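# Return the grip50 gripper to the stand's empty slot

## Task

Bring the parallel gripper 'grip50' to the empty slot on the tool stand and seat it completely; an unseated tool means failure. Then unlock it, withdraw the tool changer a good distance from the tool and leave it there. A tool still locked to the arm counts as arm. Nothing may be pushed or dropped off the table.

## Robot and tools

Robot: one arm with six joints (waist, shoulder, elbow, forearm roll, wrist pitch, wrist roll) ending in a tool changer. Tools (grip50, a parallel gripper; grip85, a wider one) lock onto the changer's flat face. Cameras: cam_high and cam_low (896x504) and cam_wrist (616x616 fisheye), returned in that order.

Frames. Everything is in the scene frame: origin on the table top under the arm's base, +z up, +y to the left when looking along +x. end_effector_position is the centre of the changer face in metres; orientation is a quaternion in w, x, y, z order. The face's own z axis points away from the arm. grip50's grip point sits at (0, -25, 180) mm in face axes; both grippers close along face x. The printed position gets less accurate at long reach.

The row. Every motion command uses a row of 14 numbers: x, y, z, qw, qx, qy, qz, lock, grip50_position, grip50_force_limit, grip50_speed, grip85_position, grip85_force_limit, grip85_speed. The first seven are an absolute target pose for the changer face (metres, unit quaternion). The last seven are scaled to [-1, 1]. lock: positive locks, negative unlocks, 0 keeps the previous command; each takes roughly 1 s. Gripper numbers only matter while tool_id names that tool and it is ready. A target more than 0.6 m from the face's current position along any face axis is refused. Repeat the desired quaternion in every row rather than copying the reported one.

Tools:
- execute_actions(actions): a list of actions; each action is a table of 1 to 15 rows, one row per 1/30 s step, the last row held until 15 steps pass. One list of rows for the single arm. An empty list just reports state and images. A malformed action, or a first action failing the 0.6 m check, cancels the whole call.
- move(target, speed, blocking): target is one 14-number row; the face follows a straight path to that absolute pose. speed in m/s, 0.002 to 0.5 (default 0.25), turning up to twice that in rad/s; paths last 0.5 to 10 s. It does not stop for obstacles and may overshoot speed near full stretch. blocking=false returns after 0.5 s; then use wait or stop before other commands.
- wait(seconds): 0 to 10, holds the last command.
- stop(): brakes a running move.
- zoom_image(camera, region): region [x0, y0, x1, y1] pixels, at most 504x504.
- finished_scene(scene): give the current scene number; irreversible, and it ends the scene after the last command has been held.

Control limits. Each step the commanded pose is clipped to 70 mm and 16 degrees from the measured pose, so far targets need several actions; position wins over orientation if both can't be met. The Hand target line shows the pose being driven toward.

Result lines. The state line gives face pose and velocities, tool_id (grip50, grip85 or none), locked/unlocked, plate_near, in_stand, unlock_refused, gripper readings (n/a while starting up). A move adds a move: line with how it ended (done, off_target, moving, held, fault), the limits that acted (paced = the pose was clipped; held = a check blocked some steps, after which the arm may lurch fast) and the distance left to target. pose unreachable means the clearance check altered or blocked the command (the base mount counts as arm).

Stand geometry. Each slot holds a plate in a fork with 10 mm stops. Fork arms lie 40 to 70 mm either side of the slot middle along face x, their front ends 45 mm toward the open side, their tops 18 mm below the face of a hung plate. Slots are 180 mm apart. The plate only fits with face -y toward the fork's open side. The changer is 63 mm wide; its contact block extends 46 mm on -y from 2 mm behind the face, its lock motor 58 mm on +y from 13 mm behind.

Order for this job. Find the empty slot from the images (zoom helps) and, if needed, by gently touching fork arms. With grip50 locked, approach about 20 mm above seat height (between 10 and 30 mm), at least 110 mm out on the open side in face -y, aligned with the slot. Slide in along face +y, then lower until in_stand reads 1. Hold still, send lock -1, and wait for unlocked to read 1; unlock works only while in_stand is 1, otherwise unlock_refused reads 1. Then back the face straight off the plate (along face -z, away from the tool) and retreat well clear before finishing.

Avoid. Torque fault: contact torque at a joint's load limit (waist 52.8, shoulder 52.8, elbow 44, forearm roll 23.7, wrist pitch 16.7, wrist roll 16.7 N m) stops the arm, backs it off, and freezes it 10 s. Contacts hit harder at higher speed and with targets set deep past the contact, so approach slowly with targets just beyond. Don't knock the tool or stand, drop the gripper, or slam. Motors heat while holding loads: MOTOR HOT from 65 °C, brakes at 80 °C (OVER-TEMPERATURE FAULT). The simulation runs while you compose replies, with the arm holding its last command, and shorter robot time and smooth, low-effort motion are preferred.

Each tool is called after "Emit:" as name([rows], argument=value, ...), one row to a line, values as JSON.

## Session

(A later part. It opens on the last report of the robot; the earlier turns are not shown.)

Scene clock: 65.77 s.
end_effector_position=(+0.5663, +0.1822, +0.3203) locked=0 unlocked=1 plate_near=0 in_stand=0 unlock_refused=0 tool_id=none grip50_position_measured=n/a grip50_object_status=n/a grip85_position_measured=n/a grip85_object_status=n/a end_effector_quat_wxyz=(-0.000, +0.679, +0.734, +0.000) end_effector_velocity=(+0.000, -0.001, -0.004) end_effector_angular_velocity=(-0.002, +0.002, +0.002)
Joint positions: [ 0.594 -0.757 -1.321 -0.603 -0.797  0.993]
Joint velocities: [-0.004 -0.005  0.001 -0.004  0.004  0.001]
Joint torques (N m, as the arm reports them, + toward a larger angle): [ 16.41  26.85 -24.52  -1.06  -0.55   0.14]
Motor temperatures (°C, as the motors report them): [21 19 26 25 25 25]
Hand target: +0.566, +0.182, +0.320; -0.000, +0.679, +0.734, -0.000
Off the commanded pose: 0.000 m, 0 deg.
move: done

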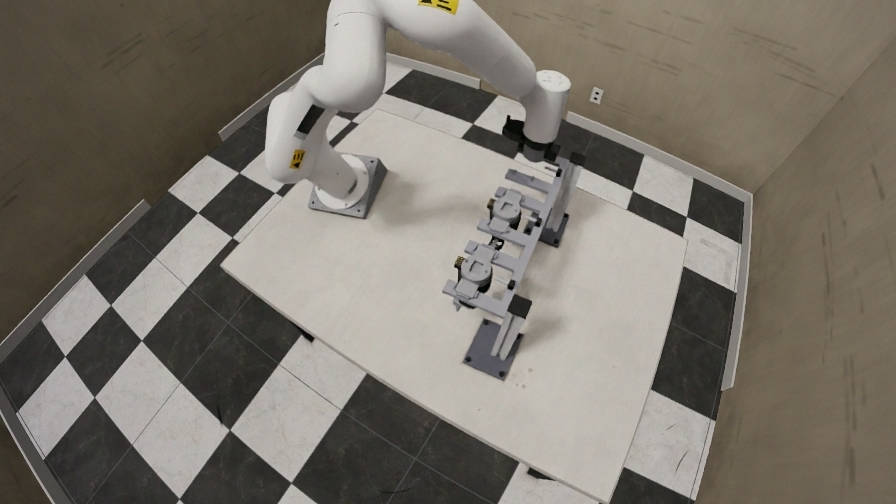

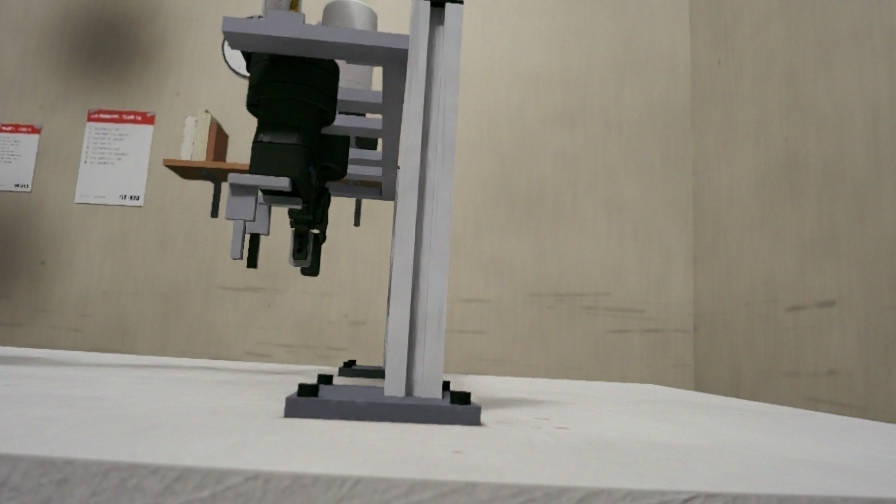

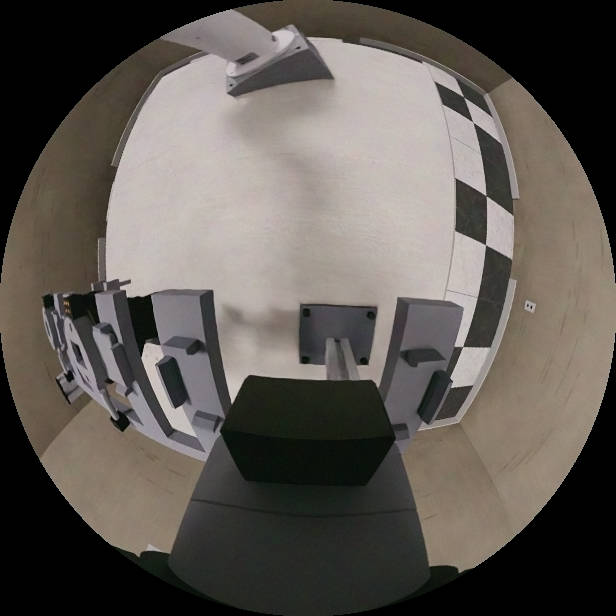

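Emit:
move(target=[0.568,0.14,0.35,0,0.6792,0.7340,0,0,0,0,0,0,0,0], speed=0.2)

Emit:
move(target=[0.59,-0.182,0.35,0,0.6792,0.7340,0,0,0,0,0,0,0,0], speed=0.3)

Emit:
move(target=[0.59,-0.182,0.325,0,0.6792,0.7340,0,0,0,0,0,0,0,0], speed=0.05)

Emit:
zoom_image(camera="cam_wrist", region=[140, 270, 260, 390])

Emit:
zoom_image(camera="cam_wrist", region=[360, 270, 480, 390])

Emit:
zoom_image(camera="cam_wrist", region=[230, 270, 390, 400])

Scene clock: 92.47 s.
end_effector_position=(+0.5679, +0.1402, +0.3497) locked=0 unlocked=1 plate_near=0 in_stand=0 unlock_refused=0 tool_id=none grip50_position_measured=n/a grip50_object_status=n/a grip85_position_measured=n/a grip85_object_status=n/a end_effector_quat_wxyz=(+0.000, +0.679, +0.734, -0.000) end_effector_velocity=(+0.000, -0.003, +0.001) end_effector_angular_velocity=(+0.000, +0.000, -0.002)
Joint positions: [ 0.56  -0.655 -1.268 -0.59  -0.828  0.934]
Joint velocities: [-0.003  0.006  0.002  0.001 -0.001 -0.002]
Joint torques (N m, as the arm reports them, + toward a larger angle): [ 16.11  25.22 -25.16  -1.15  -0.5    0.11]
Motor temperatures (°C, as the motors report them): [21 19 26 25 25 25]
Hand target: +0.568, +0.140, +0.350; +0.000, +0.679, +0.734, -0.000
Off the commanded pose: 0.000 m, 0 deg.
move: done

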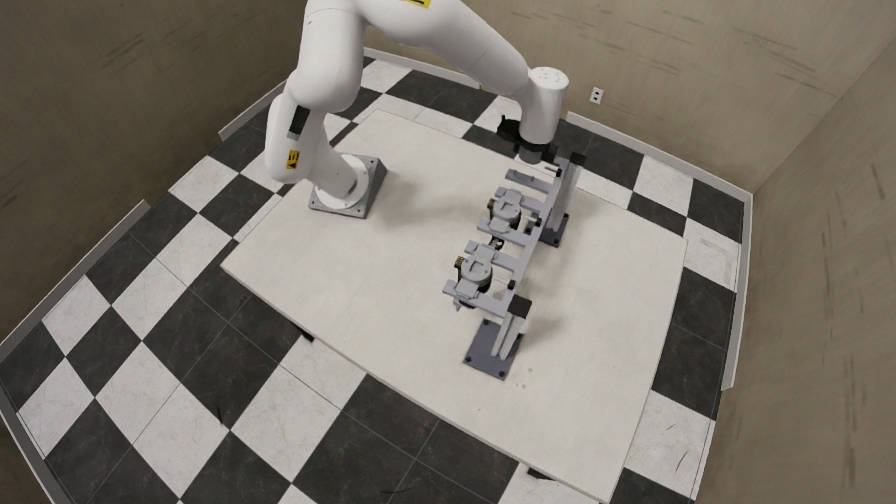

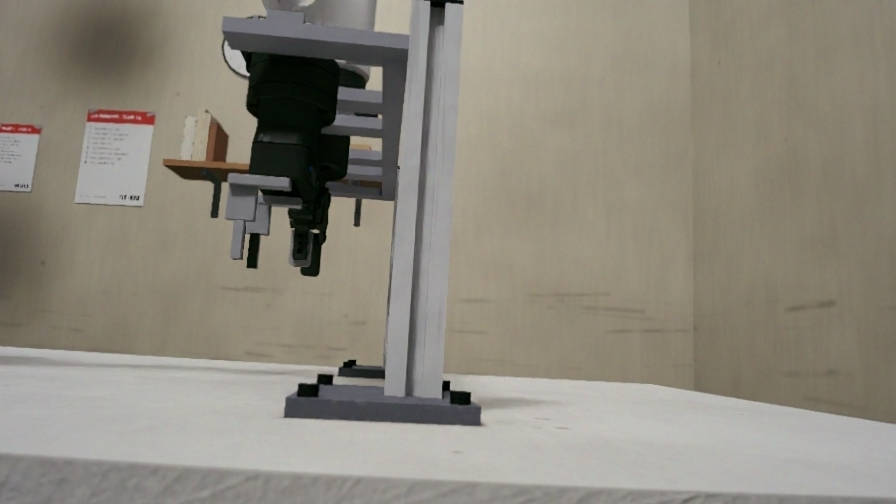

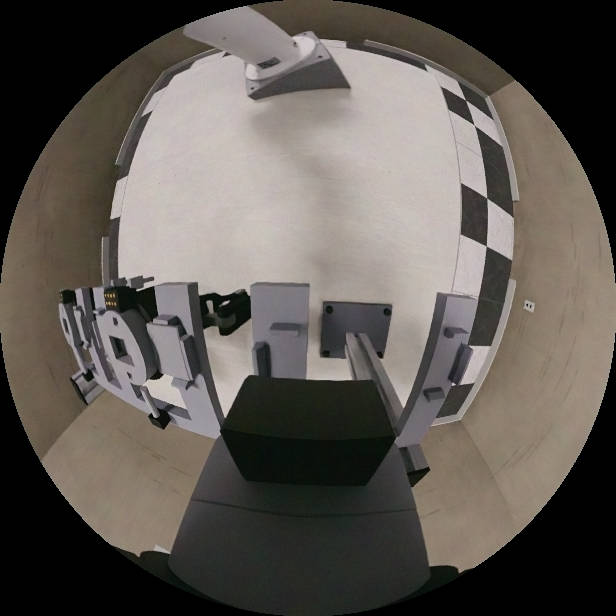

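Scene clock: 94.23 s.
end_effector_position=(+0.5904, -0.1823, +0.3498) locked=0 unlocked=1 plate_near=0 in_stand=0 unlock_refused=0 tool_id=none grip50_position_measured=n/a grip50_object_status=n/a grip85_position_measured=n/a grip85_object_status=n/a end_effector_quat_wxyz=(+0.002, +0.679, +0.734, -0.001) end_effector_velocity=(+0.001, -0.003, -0.000) end_effector_angular_velocity=(+0.002, +0.002, -0.000)
Joint positions: [ 0.054 -0.307 -1.103 -0.626 -0.788  0.423]
Joint velocities: [-0.005 -0.001 -0.004  0.004 -0.    -0.009]
Joint torques (N m, as the arm reports them, + toward a larger angle): [ 11.57  21.75 -24.13  -0.95  -0.55  -0.11]
Motor temperatures (°C, as the motors report them): [21 19 26 25 25 25]
Hand target: +0.591, -0.183, +0.350; +0.001, +0.679, +0.734, -0.001
Off the commanded pose: 0.001 m, 0 deg.
move: done

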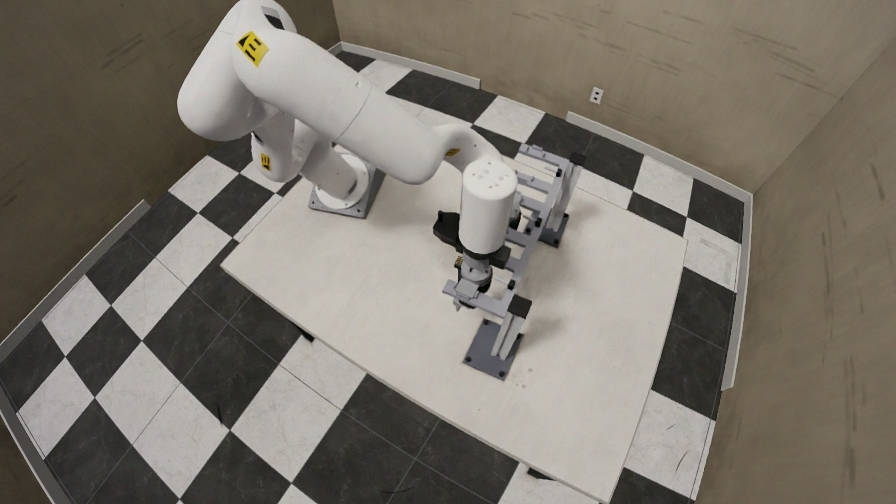

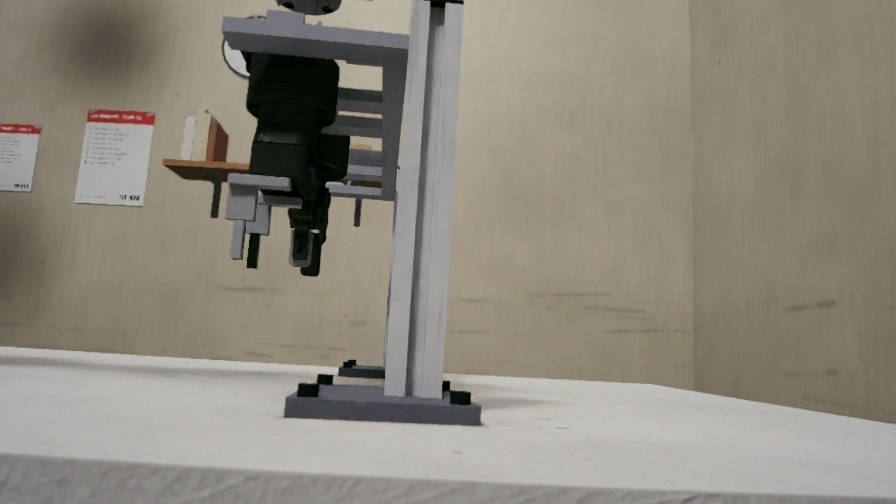

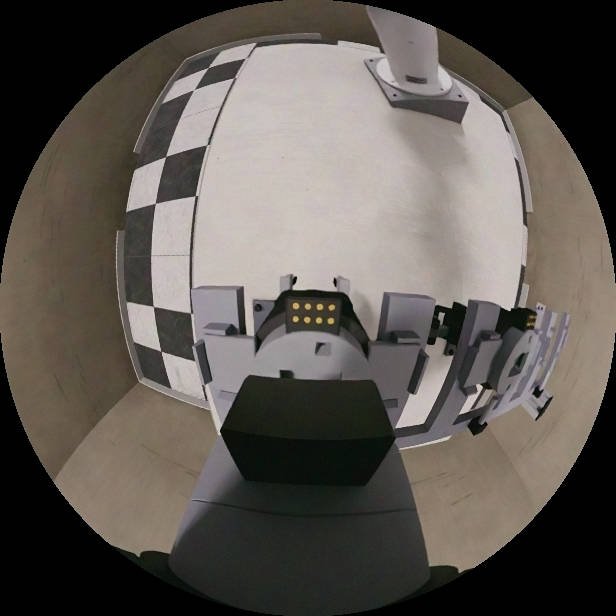

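Scene clock: 95.17 s.
end_effector_position=(+0.5901, -0.1820, +0.3253) locked=0 unlocked=1 plate_near=0 in_stand=0 unlock_refused=0 tool_id=none grip50_position_measured=n/a grip50_object_status=n/a grip85_position_measured=n/a grip85_object_status=n/a end_effector_quat_wxyz=(+0.000, +0.679, +0.734, +0.000) end_effector_velocity=(-0.000, +0.000, -0.003) end_effector_angular_velocity=(+0.000, +0.001, +0.001)
Joint positions: [ 0.034 -0.338 -1.089 -0.652 -0.743  0.442]
Joint velocities: [-0.002 -0.004  0.001 -0.003  0.004  0.002]
Joint torques (N m, as the arm reports them, + toward a larger angle): [ 12.49  22.51 -23.46  -0.97  -0.6    0.07]
Motor temperatures (°C, as the motors report them): [21 19 26 25 25 25]
Hand target: +0.590, -0.182, +0.325; -0.000, +0.679, +0.734, -0.000
Off the commanded pose: 0.000 m, 0 deg.
move: done

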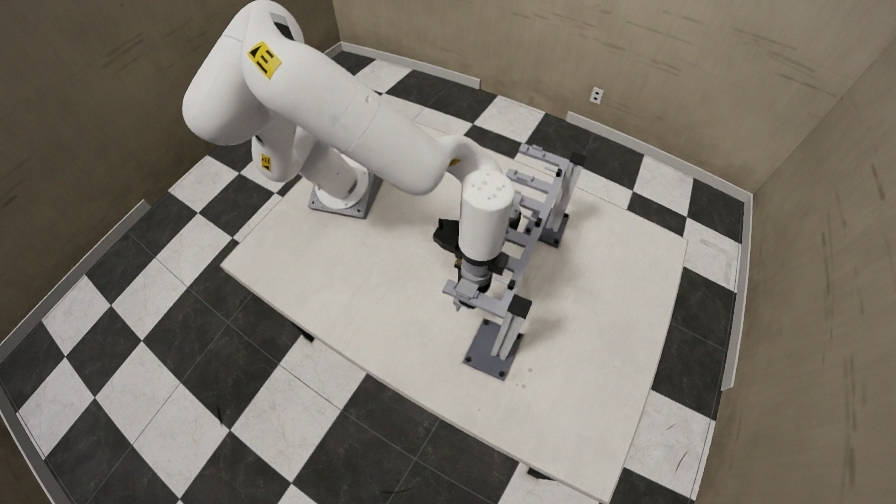

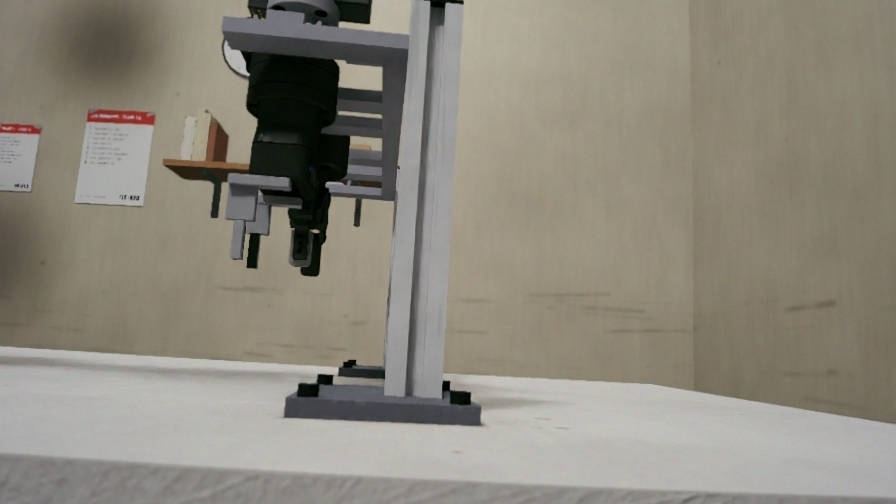

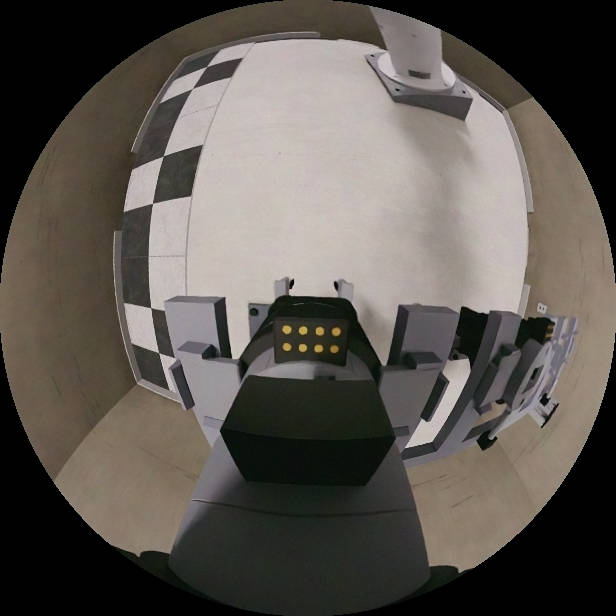

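Region (140, 270, 260, 390) of cam_wrist's 616x616 image, scaled by 4.200, with more detail than that image has.

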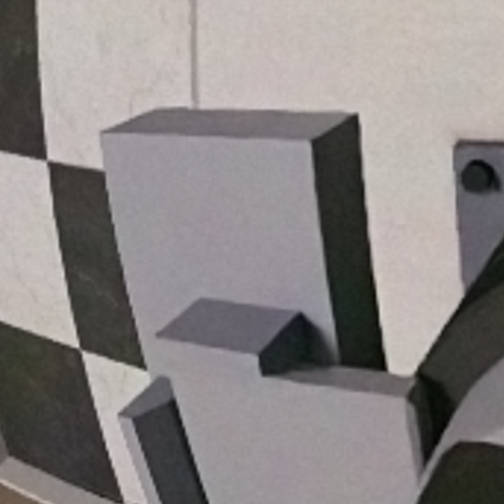

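Region (360, 270, 480, 390) of cam_wrist's 616x616 image, scaled by 4.200, with more detail than that image has.

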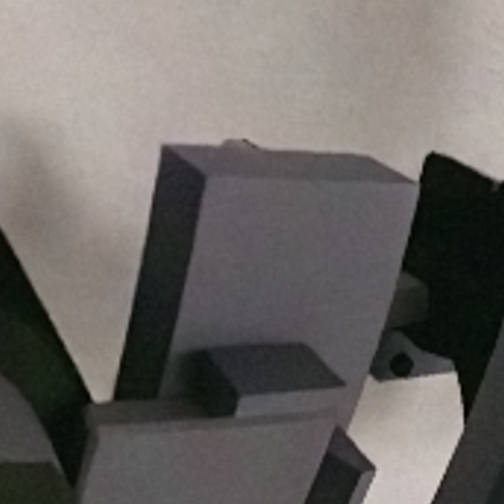

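Region (230, 270, 390, 400) of cam_wrist's 616x616 image, scaled by 3.150, with more detail than that image has; it fills the top 410 rows of this view, and the rest is white.

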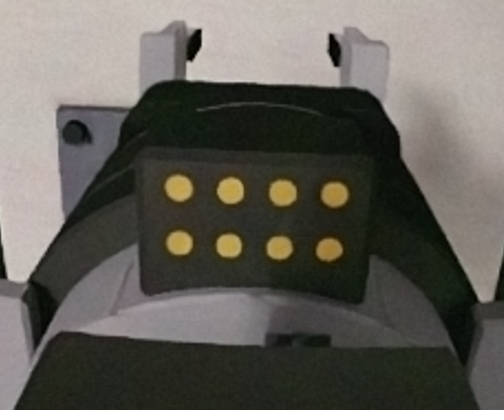

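Emit:
move(target=[0.5903,-0.1824,0.303,0,0.6792,0.7340,0,0,0,0,0,0,0,0], speed=0.015)

Scene clock: 106.27 s.
end_effector_position=(+0.5903, -0.1824, +0.3032) locked=0 unlocked=1 plate_near=1 in_stand=1 unlock_refused=0 tool_id=none grip50_position_measured=n/a grip50_object_status=n/a grip85_position_measured=n/a grip85_object_status=n/a end_effector_quat_wxyz=(-0.000, +0.679, +0.734, -0.000) end_effector_velocity=(-0.001, -0.001, -0.001) end_effector_angular_velocity=(-0.002, +0.001, -0.001)
Joint positions: [ 0.017 -0.369 -1.081 -0.682 -0.705  0.465]
Joint velocities: [-0.002 -0.001  0.002 -0.003  0.001  0.003]
Joint torques (N m, as the arm reports them, + toward a larger angle): [ 12.3   22.33 -23.65  -0.83  -0.11   0.14]
Motor temperatures (°C, as the motors report them): [21 19 26 25 25 25]
Hand target: +0.590, -0.182, +0.303; -0.000, +0.679, +0.734, +0.000
Off the commanded pose: 0.000 m, 0 deg.
move: done

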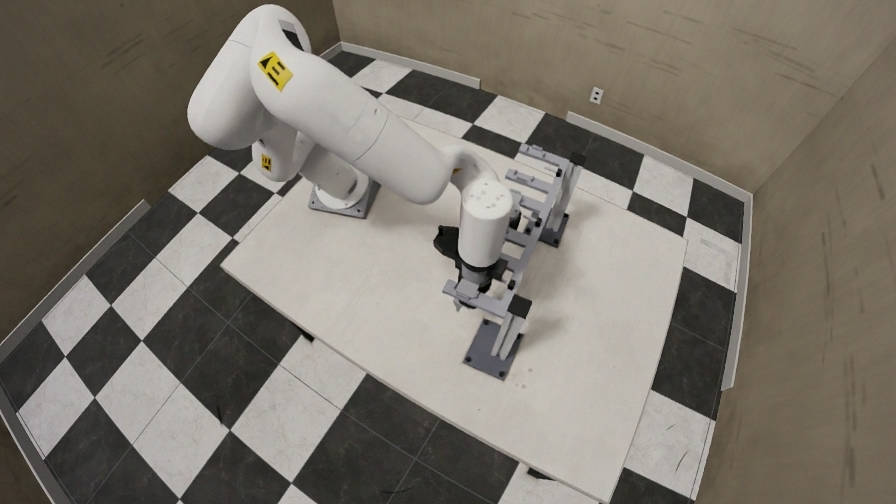

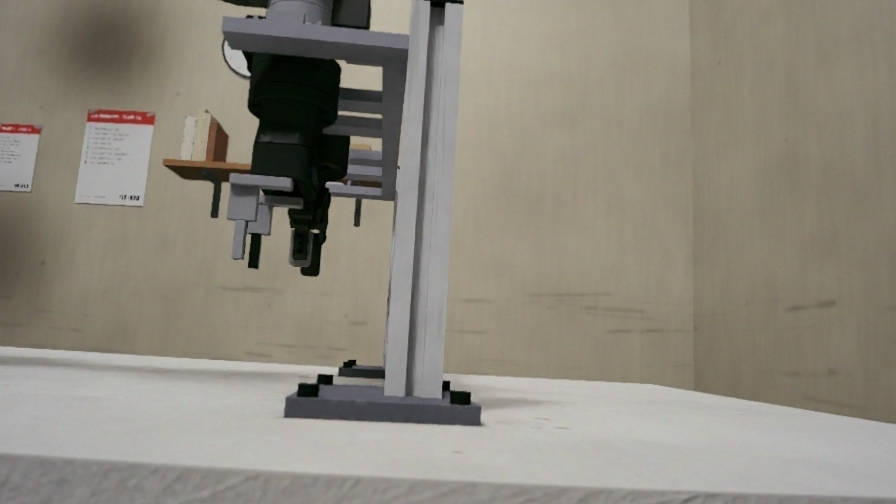

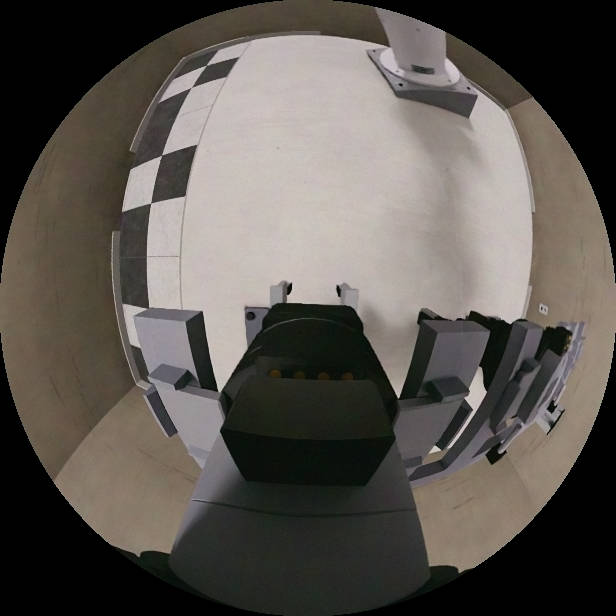

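Emit:
execute_actions([
  [[0.5900,-0.1824,0.3025,0,0.6792,0.7340,0,1,1,0,0,0,0,0]],
  [[0.5900,-0.1824,0.3025,0,0.6792,0.7340,0,1,1,0,0,0,0,0]],
  [[0.5900,-0.1824,0.3025,0,0.6792,0.7340,0,1,1,0,0,0,0,0]],
])

Scene clock: 112.20 s.
end_effector_position=(+0.5902, -0.1824, +0.3028) locked=1 unlocked=0 plate_near=1 in_stand=1 unlock_refused=0 tool_id=grip50 grip50_position_measured=n/a grip50_object_status=n/a grip85_position_measured=n/a grip85_object_status=n/a end_effector_quat_wxyz=(+0.000, +0.679, +0.734, +0.000) end_effector_velocity=(-0.000, +0.001, -0.000) end_effector_angular_velocity=(-0.000, +0.001, +0.001)
Joint positions: [ 0.016 -0.369 -1.08  -0.683 -0.703  0.467]
Joint velocities: [ 0.001 -0.001  0.    -0.    -0.    -0.   ]
Joint torques (N m, as the arm reports them, + toward a larger angle): [  7.17  15.79 -18.22  -2.62  -0.22  -0.78]
Motor temperatures (°C, as the motors report them): [21 19 26 25 25 25]
Hand target: +0.590, -0.182, +0.302; +0.000, +0.679, +0.734, -0.000
Off the commanded pose: 0.000 m, 0 deg.

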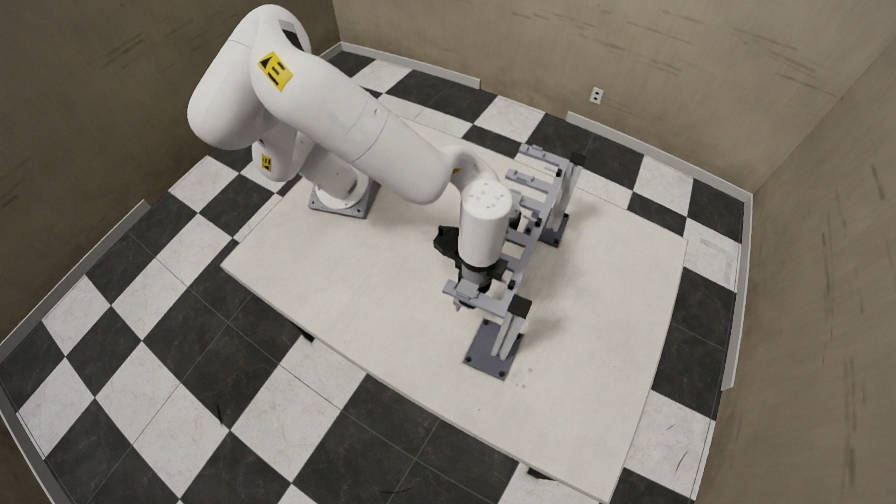

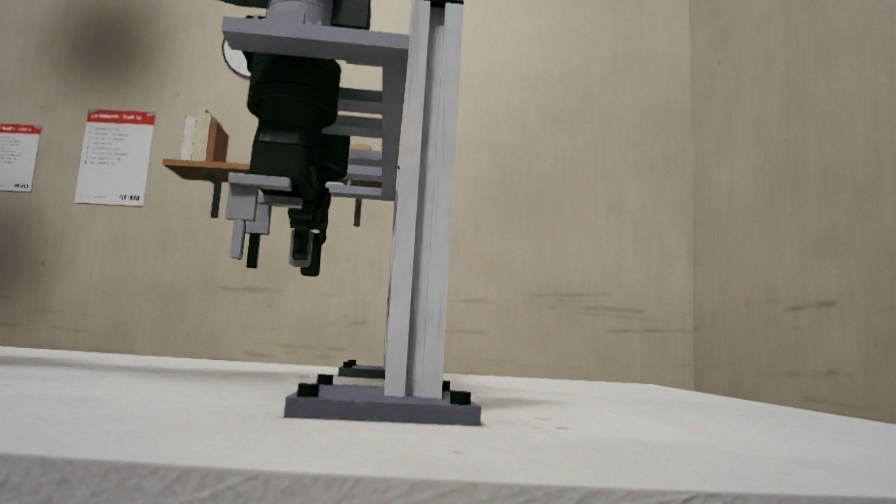

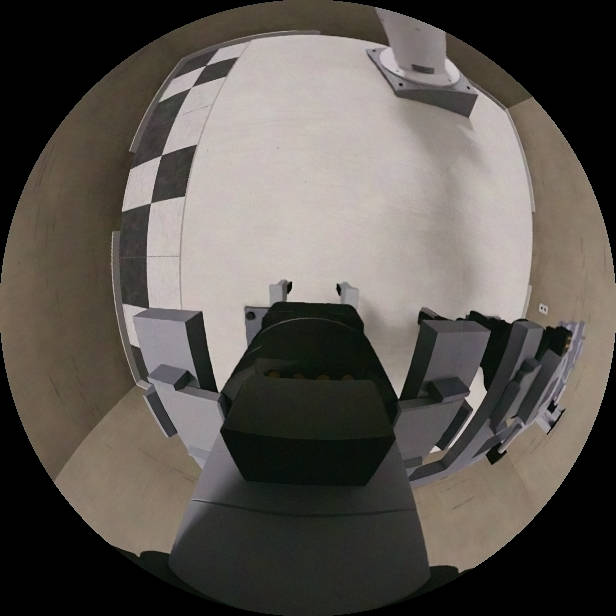

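Emit:
move(target=[0.5900,-0.1824,0.323,0,0.6792,0.7340,0,0,1,0,0,0,0,0], speed=0.04)

Emit:
zoom_image(camera="cam_wrist", region=[140, 270, 260, 390])

Emit:
zoom_image(camera="cam_wrist", region=[360, 270, 480, 390])

Emit:
move(target=[0.4654,-0.1921,0.323,0,0.6792,0.7340,0,0,1,0,0,0,0,0], speed=0.1)

Scene clock: 118.97 s.
end_effector_position=(+0.5899, -0.1824, +0.3227) locked=1 unlocked=0 plate_near=1 in_stand=0 unlock_refused=0 tool_id=grip50 grip50_position_measured=3 grip50_object_status=3 grip85_position_measured=n/a grip85_object_status=n/a end_effector_quat_wxyz=(-0.000, +0.679, +0.734, -0.000) end_effector_velocity=(+0.000, +0.000, +0.003) end_effector_angular_velocity=(+0.000, -0.001, +0.000)
Joint positions: [ 0.031 -0.341 -1.087 -0.655 -0.738  0.444]
Joint velocities: [ 0.003  0.004 -0.001  0.003 -0.004 -0.002]
Joint torques (N m, as the arm reports them, + toward a larger angle): [ 14.33  27.02 -28.95  -1.11  -0.6    0.13]
Motor temperatures (°C, as the motors report them): [21 19 26 25 25 25]
Hand target: +0.590, -0.182, +0.323; +0.000, +0.679, +0.734, -0.000
Off the commanded pose: 0.000 m, 0 deg.
move: done

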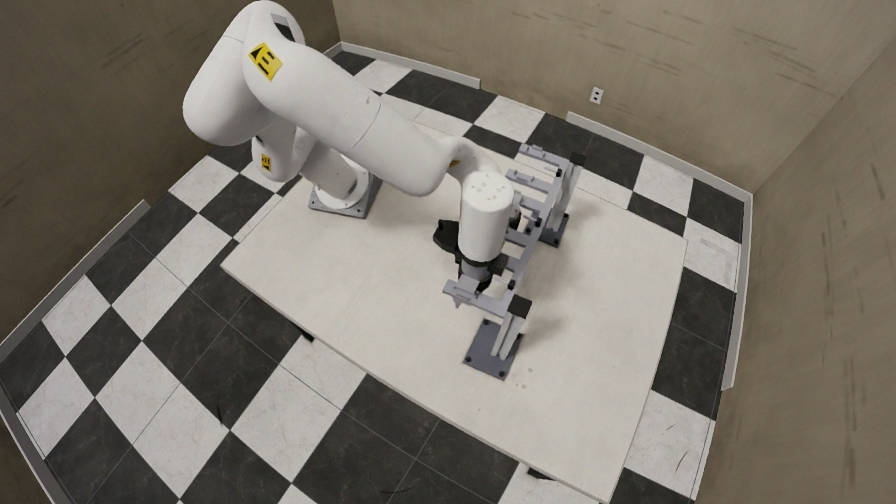

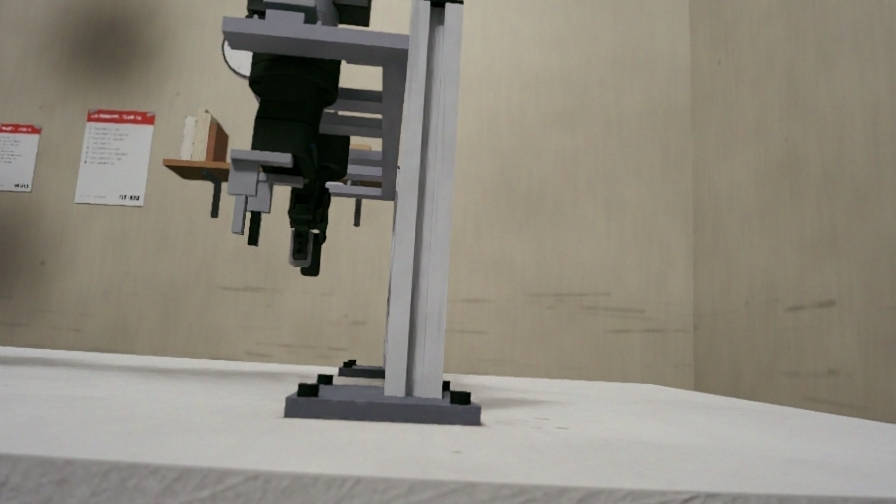

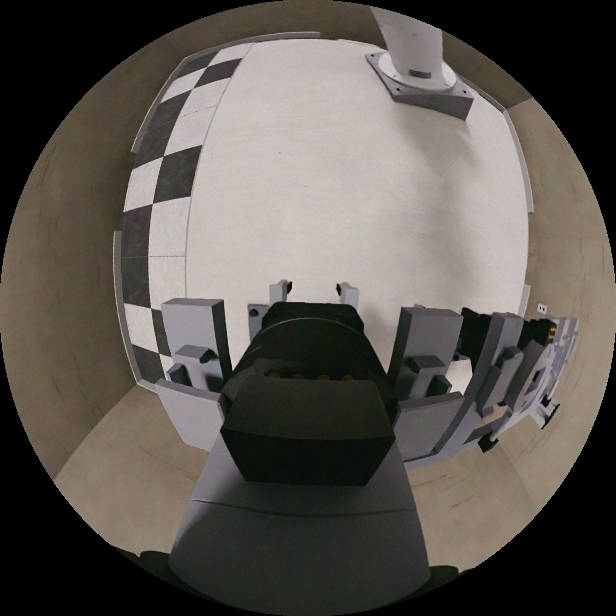

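Region (140, 270, 260, 390) of cam_wrist's 616x616 image, scaled by 4.200, with more detail than that image has.

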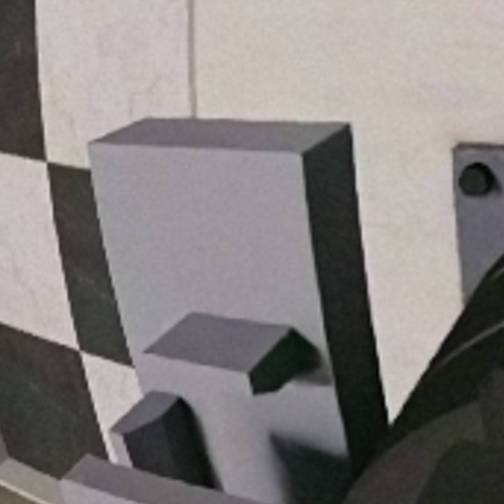

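Region (360, 270, 480, 390) of cam_wrist's 616x616 image, scaled by 4.200, with more detail than that image has.

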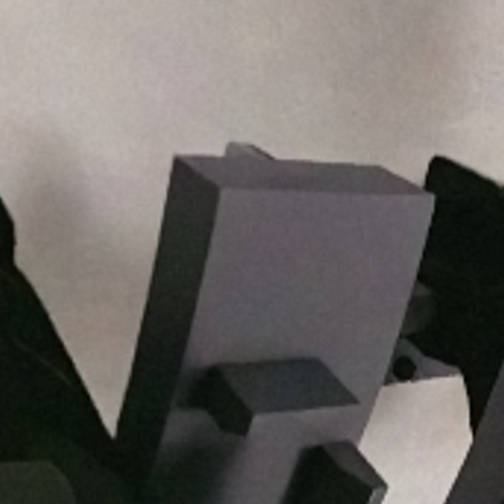

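Scene clock: 120.73 s.
end_effector_position=(+0.4658, -0.1922, +0.3226) locked=1 unlocked=0 plate_near=1 in_stand=0 unlock_refused=0 tool_id=grip50 grip50_position_measured=3 grip50_object_status=3 grip85_position_measured=n/a grip85_object_status=n/a end_effector_quat_wxyz=(-0.000, +0.679, +0.734, +0.000) end_effector_velocity=(-0.003, -0.000, -0.000) end_effector_angular_velocity=(-0.001, +0.001, +0.001)
Joint positions: [ 0.011 -0.067 -0.729 -0.722 -0.664  0.511]
Joint velocities: [-0.     0.006  0.007 -0.001 -0.    -0.   ]
Joint torques (N m, as the arm reports them, + toward a larger angle): [  9.13  20.89 -27.49  -1.31  -0.47   0.13]
Motor temperatures (°C, as the motors report them): [21 19 26 25 25 25]
Hand target: +0.465, -0.192, +0.323; -0.000, +0.679, +0.734, +0.000
Off the commanded pose: 0.001 m, 0 deg.
move: done

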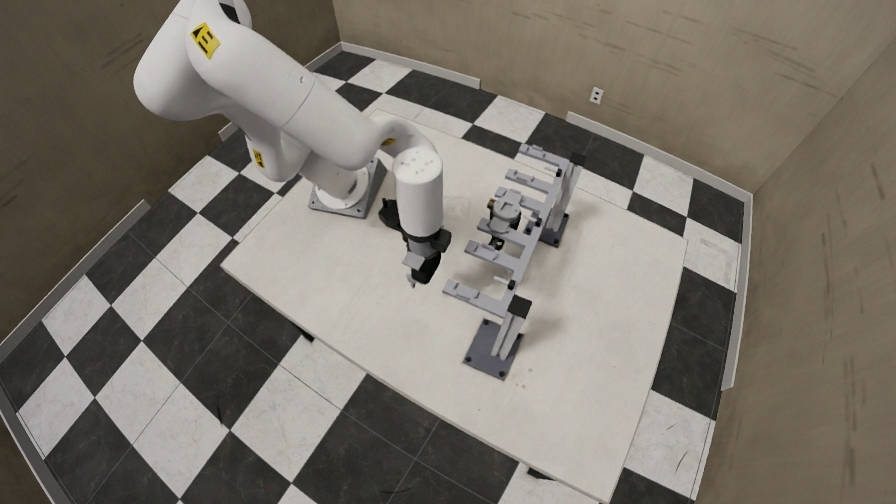

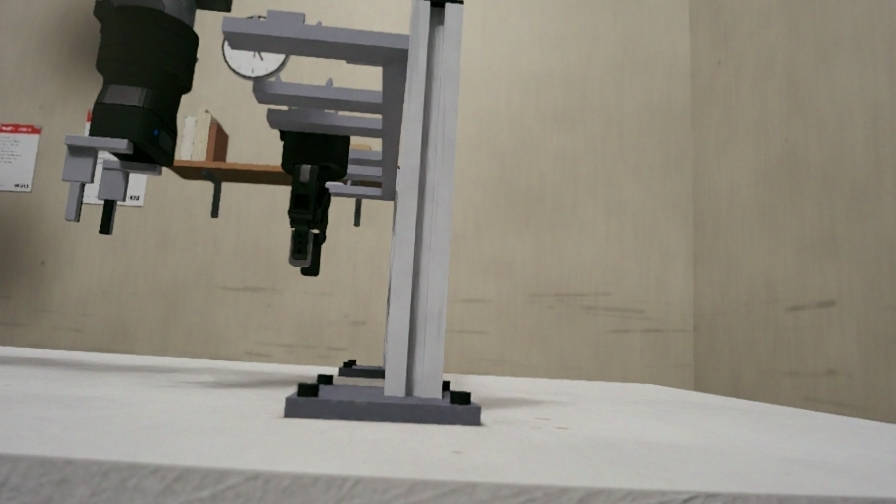

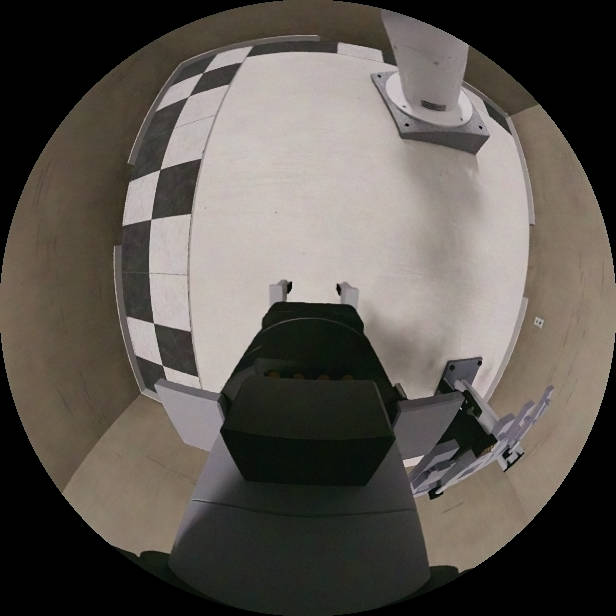

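Emit:
move(target=[0.4369,0.1679,0.323,0,0.6792,0.7340,0,0,1,0,0,0,0,0], speed=0.3)

Emit:
move(target=[0.5615,0.1776,0.323,0,0.6792,0.7340,0,0,1,0,0,0,0,0], speed=0.07)

Emit:
zoom_image(camera="cam_wrist", region=[140, 270, 260, 390])

Emit:
zoom_image(camera="cam_wrist", region=[360, 270, 480, 390])

Scene clock: 131.53 s.
end_effector_position=(+0.4361, +0.1685, +0.3233) locked=1 unlocked=0 plate_near=1 in_stand=0 unlock_refused=0 tool_id=grip50 grip50_position_measured=3 grip50_object_status=3 grip85_position_measured=n/a grip85_object_status=n/a end_effector_quat_wxyz=(-0.002, +0.679, +0.734, +0.001) end_effector_velocity=(+0.001, +0.002, -0.000) end_effector_angular_velocity=(-0.000, +0.001, +0.001)
Joint positions: [ 0.711 -0.559 -0.956 -0.647 -0.691  1.198]
Joint velocities: [ 0.001 -0.006 -0.006  0.002 -0.001 -0.001]
Joint torques (N m, as the arm reports them, + toward a larger angle): [ 14.98  25.6  -29.76  -1.25  -0.57   0.14]
Motor temperatures (°C, as the motors report them): [21 19 26 25 25 25]
Hand target: +0.436, +0.169, +0.323; -0.002, +0.679, +0.734, +0.001
Off the commanded pose: 0.001 m, 0 deg.
move: done

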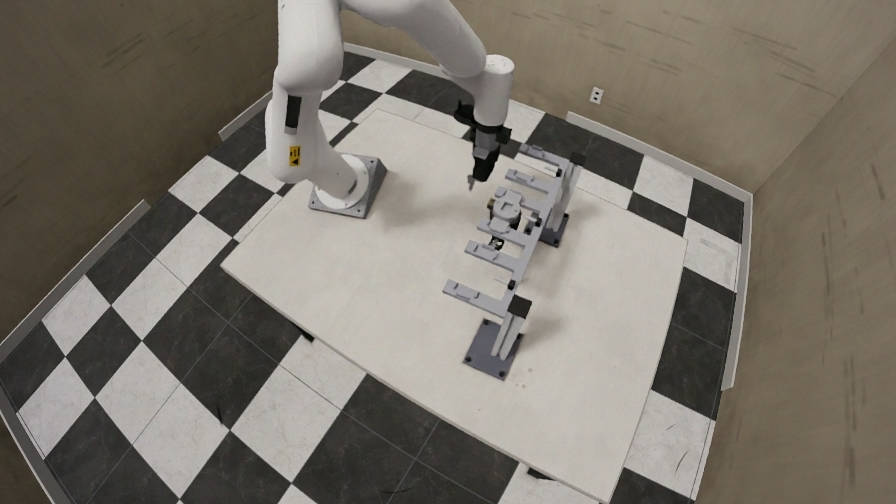

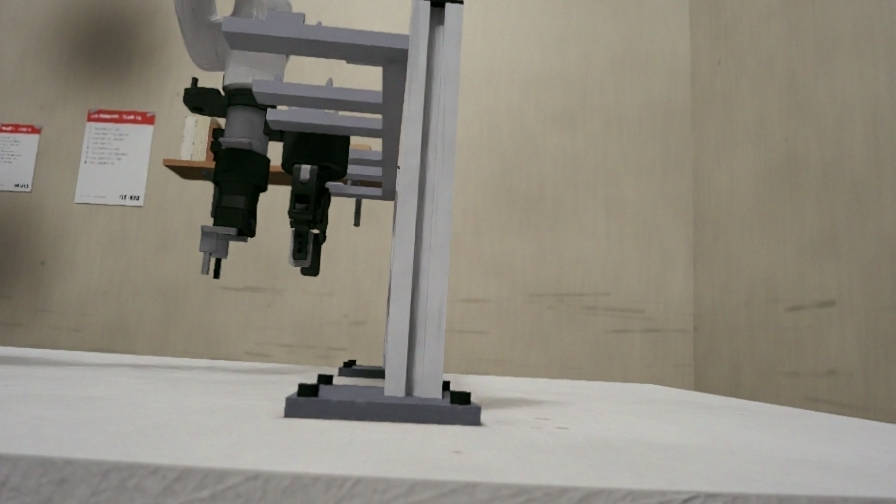

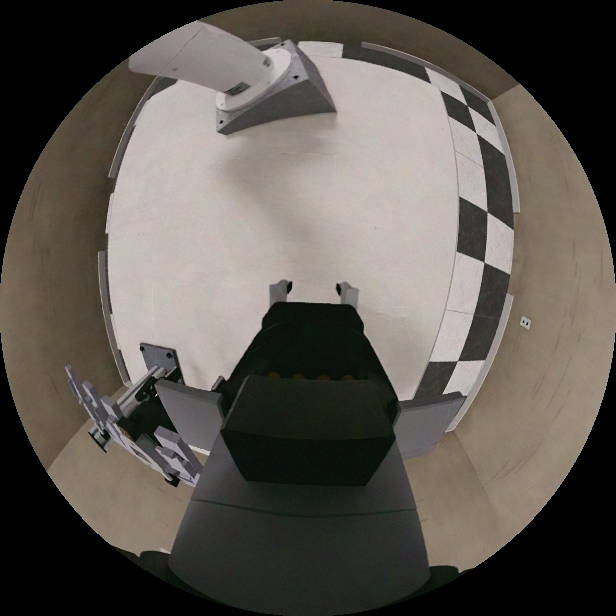

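Scene clock: 133.80 s.
end_effector_position=(+0.5613, +0.1774, +0.3233) locked=1 unlocked=0 plate_near=1 in_stand=0 unlock_refused=0 tool_id=grip50 grip50_position_measured=3 grip50_object_status=3 grip85_position_measured=n/a grip85_object_status=n/a end_effector_quat_wxyz=(+0.001, +0.679, +0.734, -0.000) end_effector_velocity=(+0.003, +0.001, +0.000) end_effector_angular_velocity=(+0.001, +0.000, +0.000)
Joint positions: [ 0.594 -0.738 -1.299 -0.606 -0.795  0.997]
Joint velocities: [-0.002 -0.004 -0.008  0.002 -0.002 -0.005]
Joint torques (N m, as the arm reports them, + toward a larger angle): [ 19.39  32.22 -30.59  -0.76  -0.55   0.02]
Motor temperatures (°C, as the motors report them): [21 19 26 25 25 25]
Hand target: +0.562, +0.177, +0.323; +0.001, +0.679, +0.734, -0.000
Off the commanded pose: 0.000 m, 0 deg.
move: done

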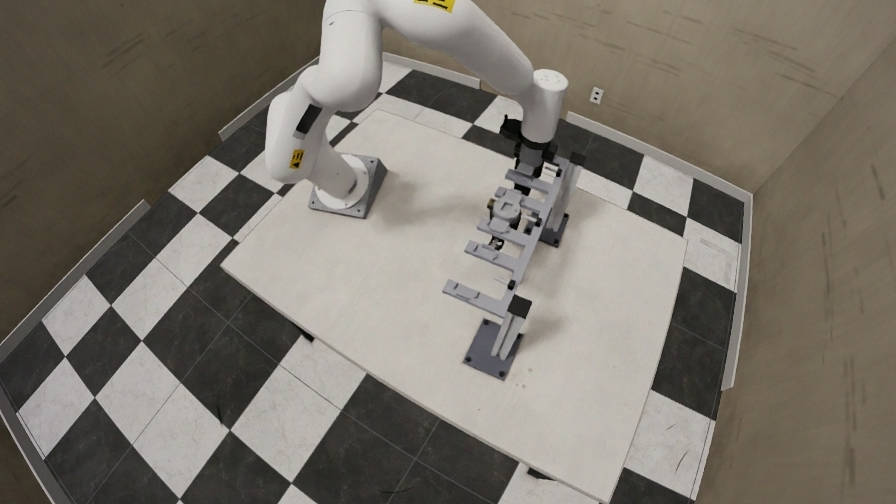

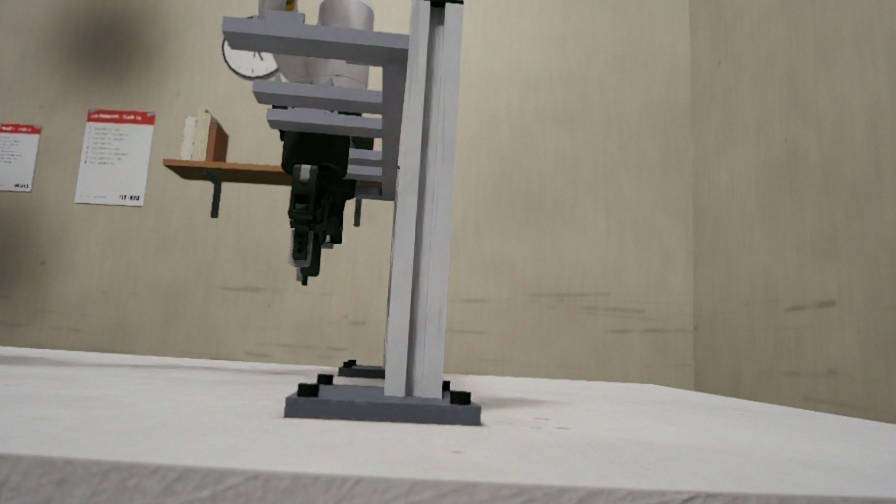

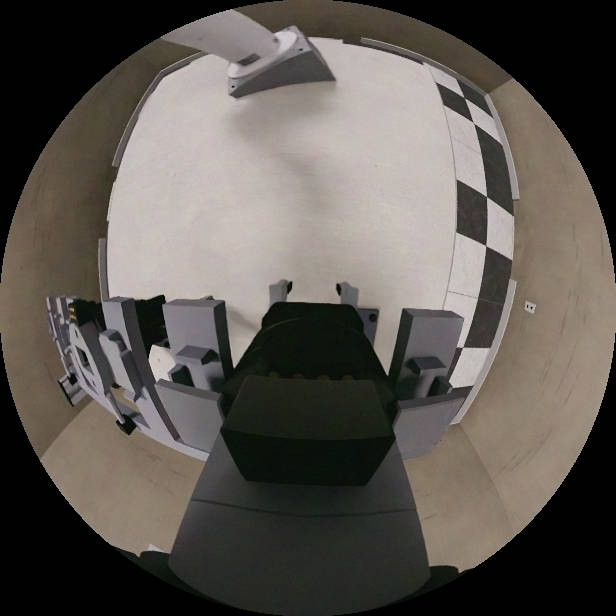

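Region (140, 270, 260, 390) of cam_wrist's 616x616 image, scaled by 4.200, with more detail than that image has.

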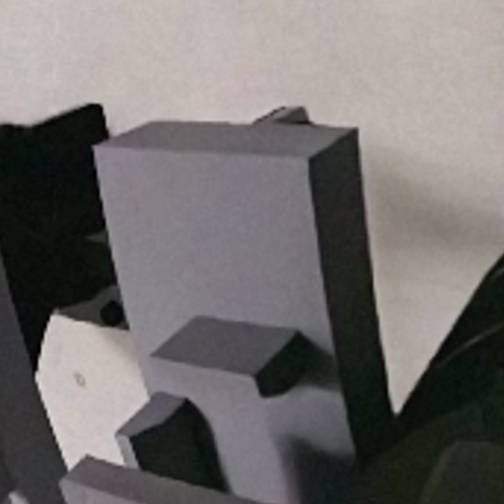

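Region (360, 270, 480, 390) of cam_wrist's 616x616 image, scaled by 4.200, with more detail than that image has.

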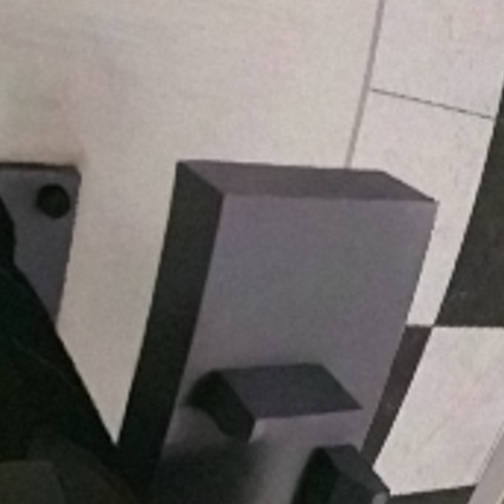

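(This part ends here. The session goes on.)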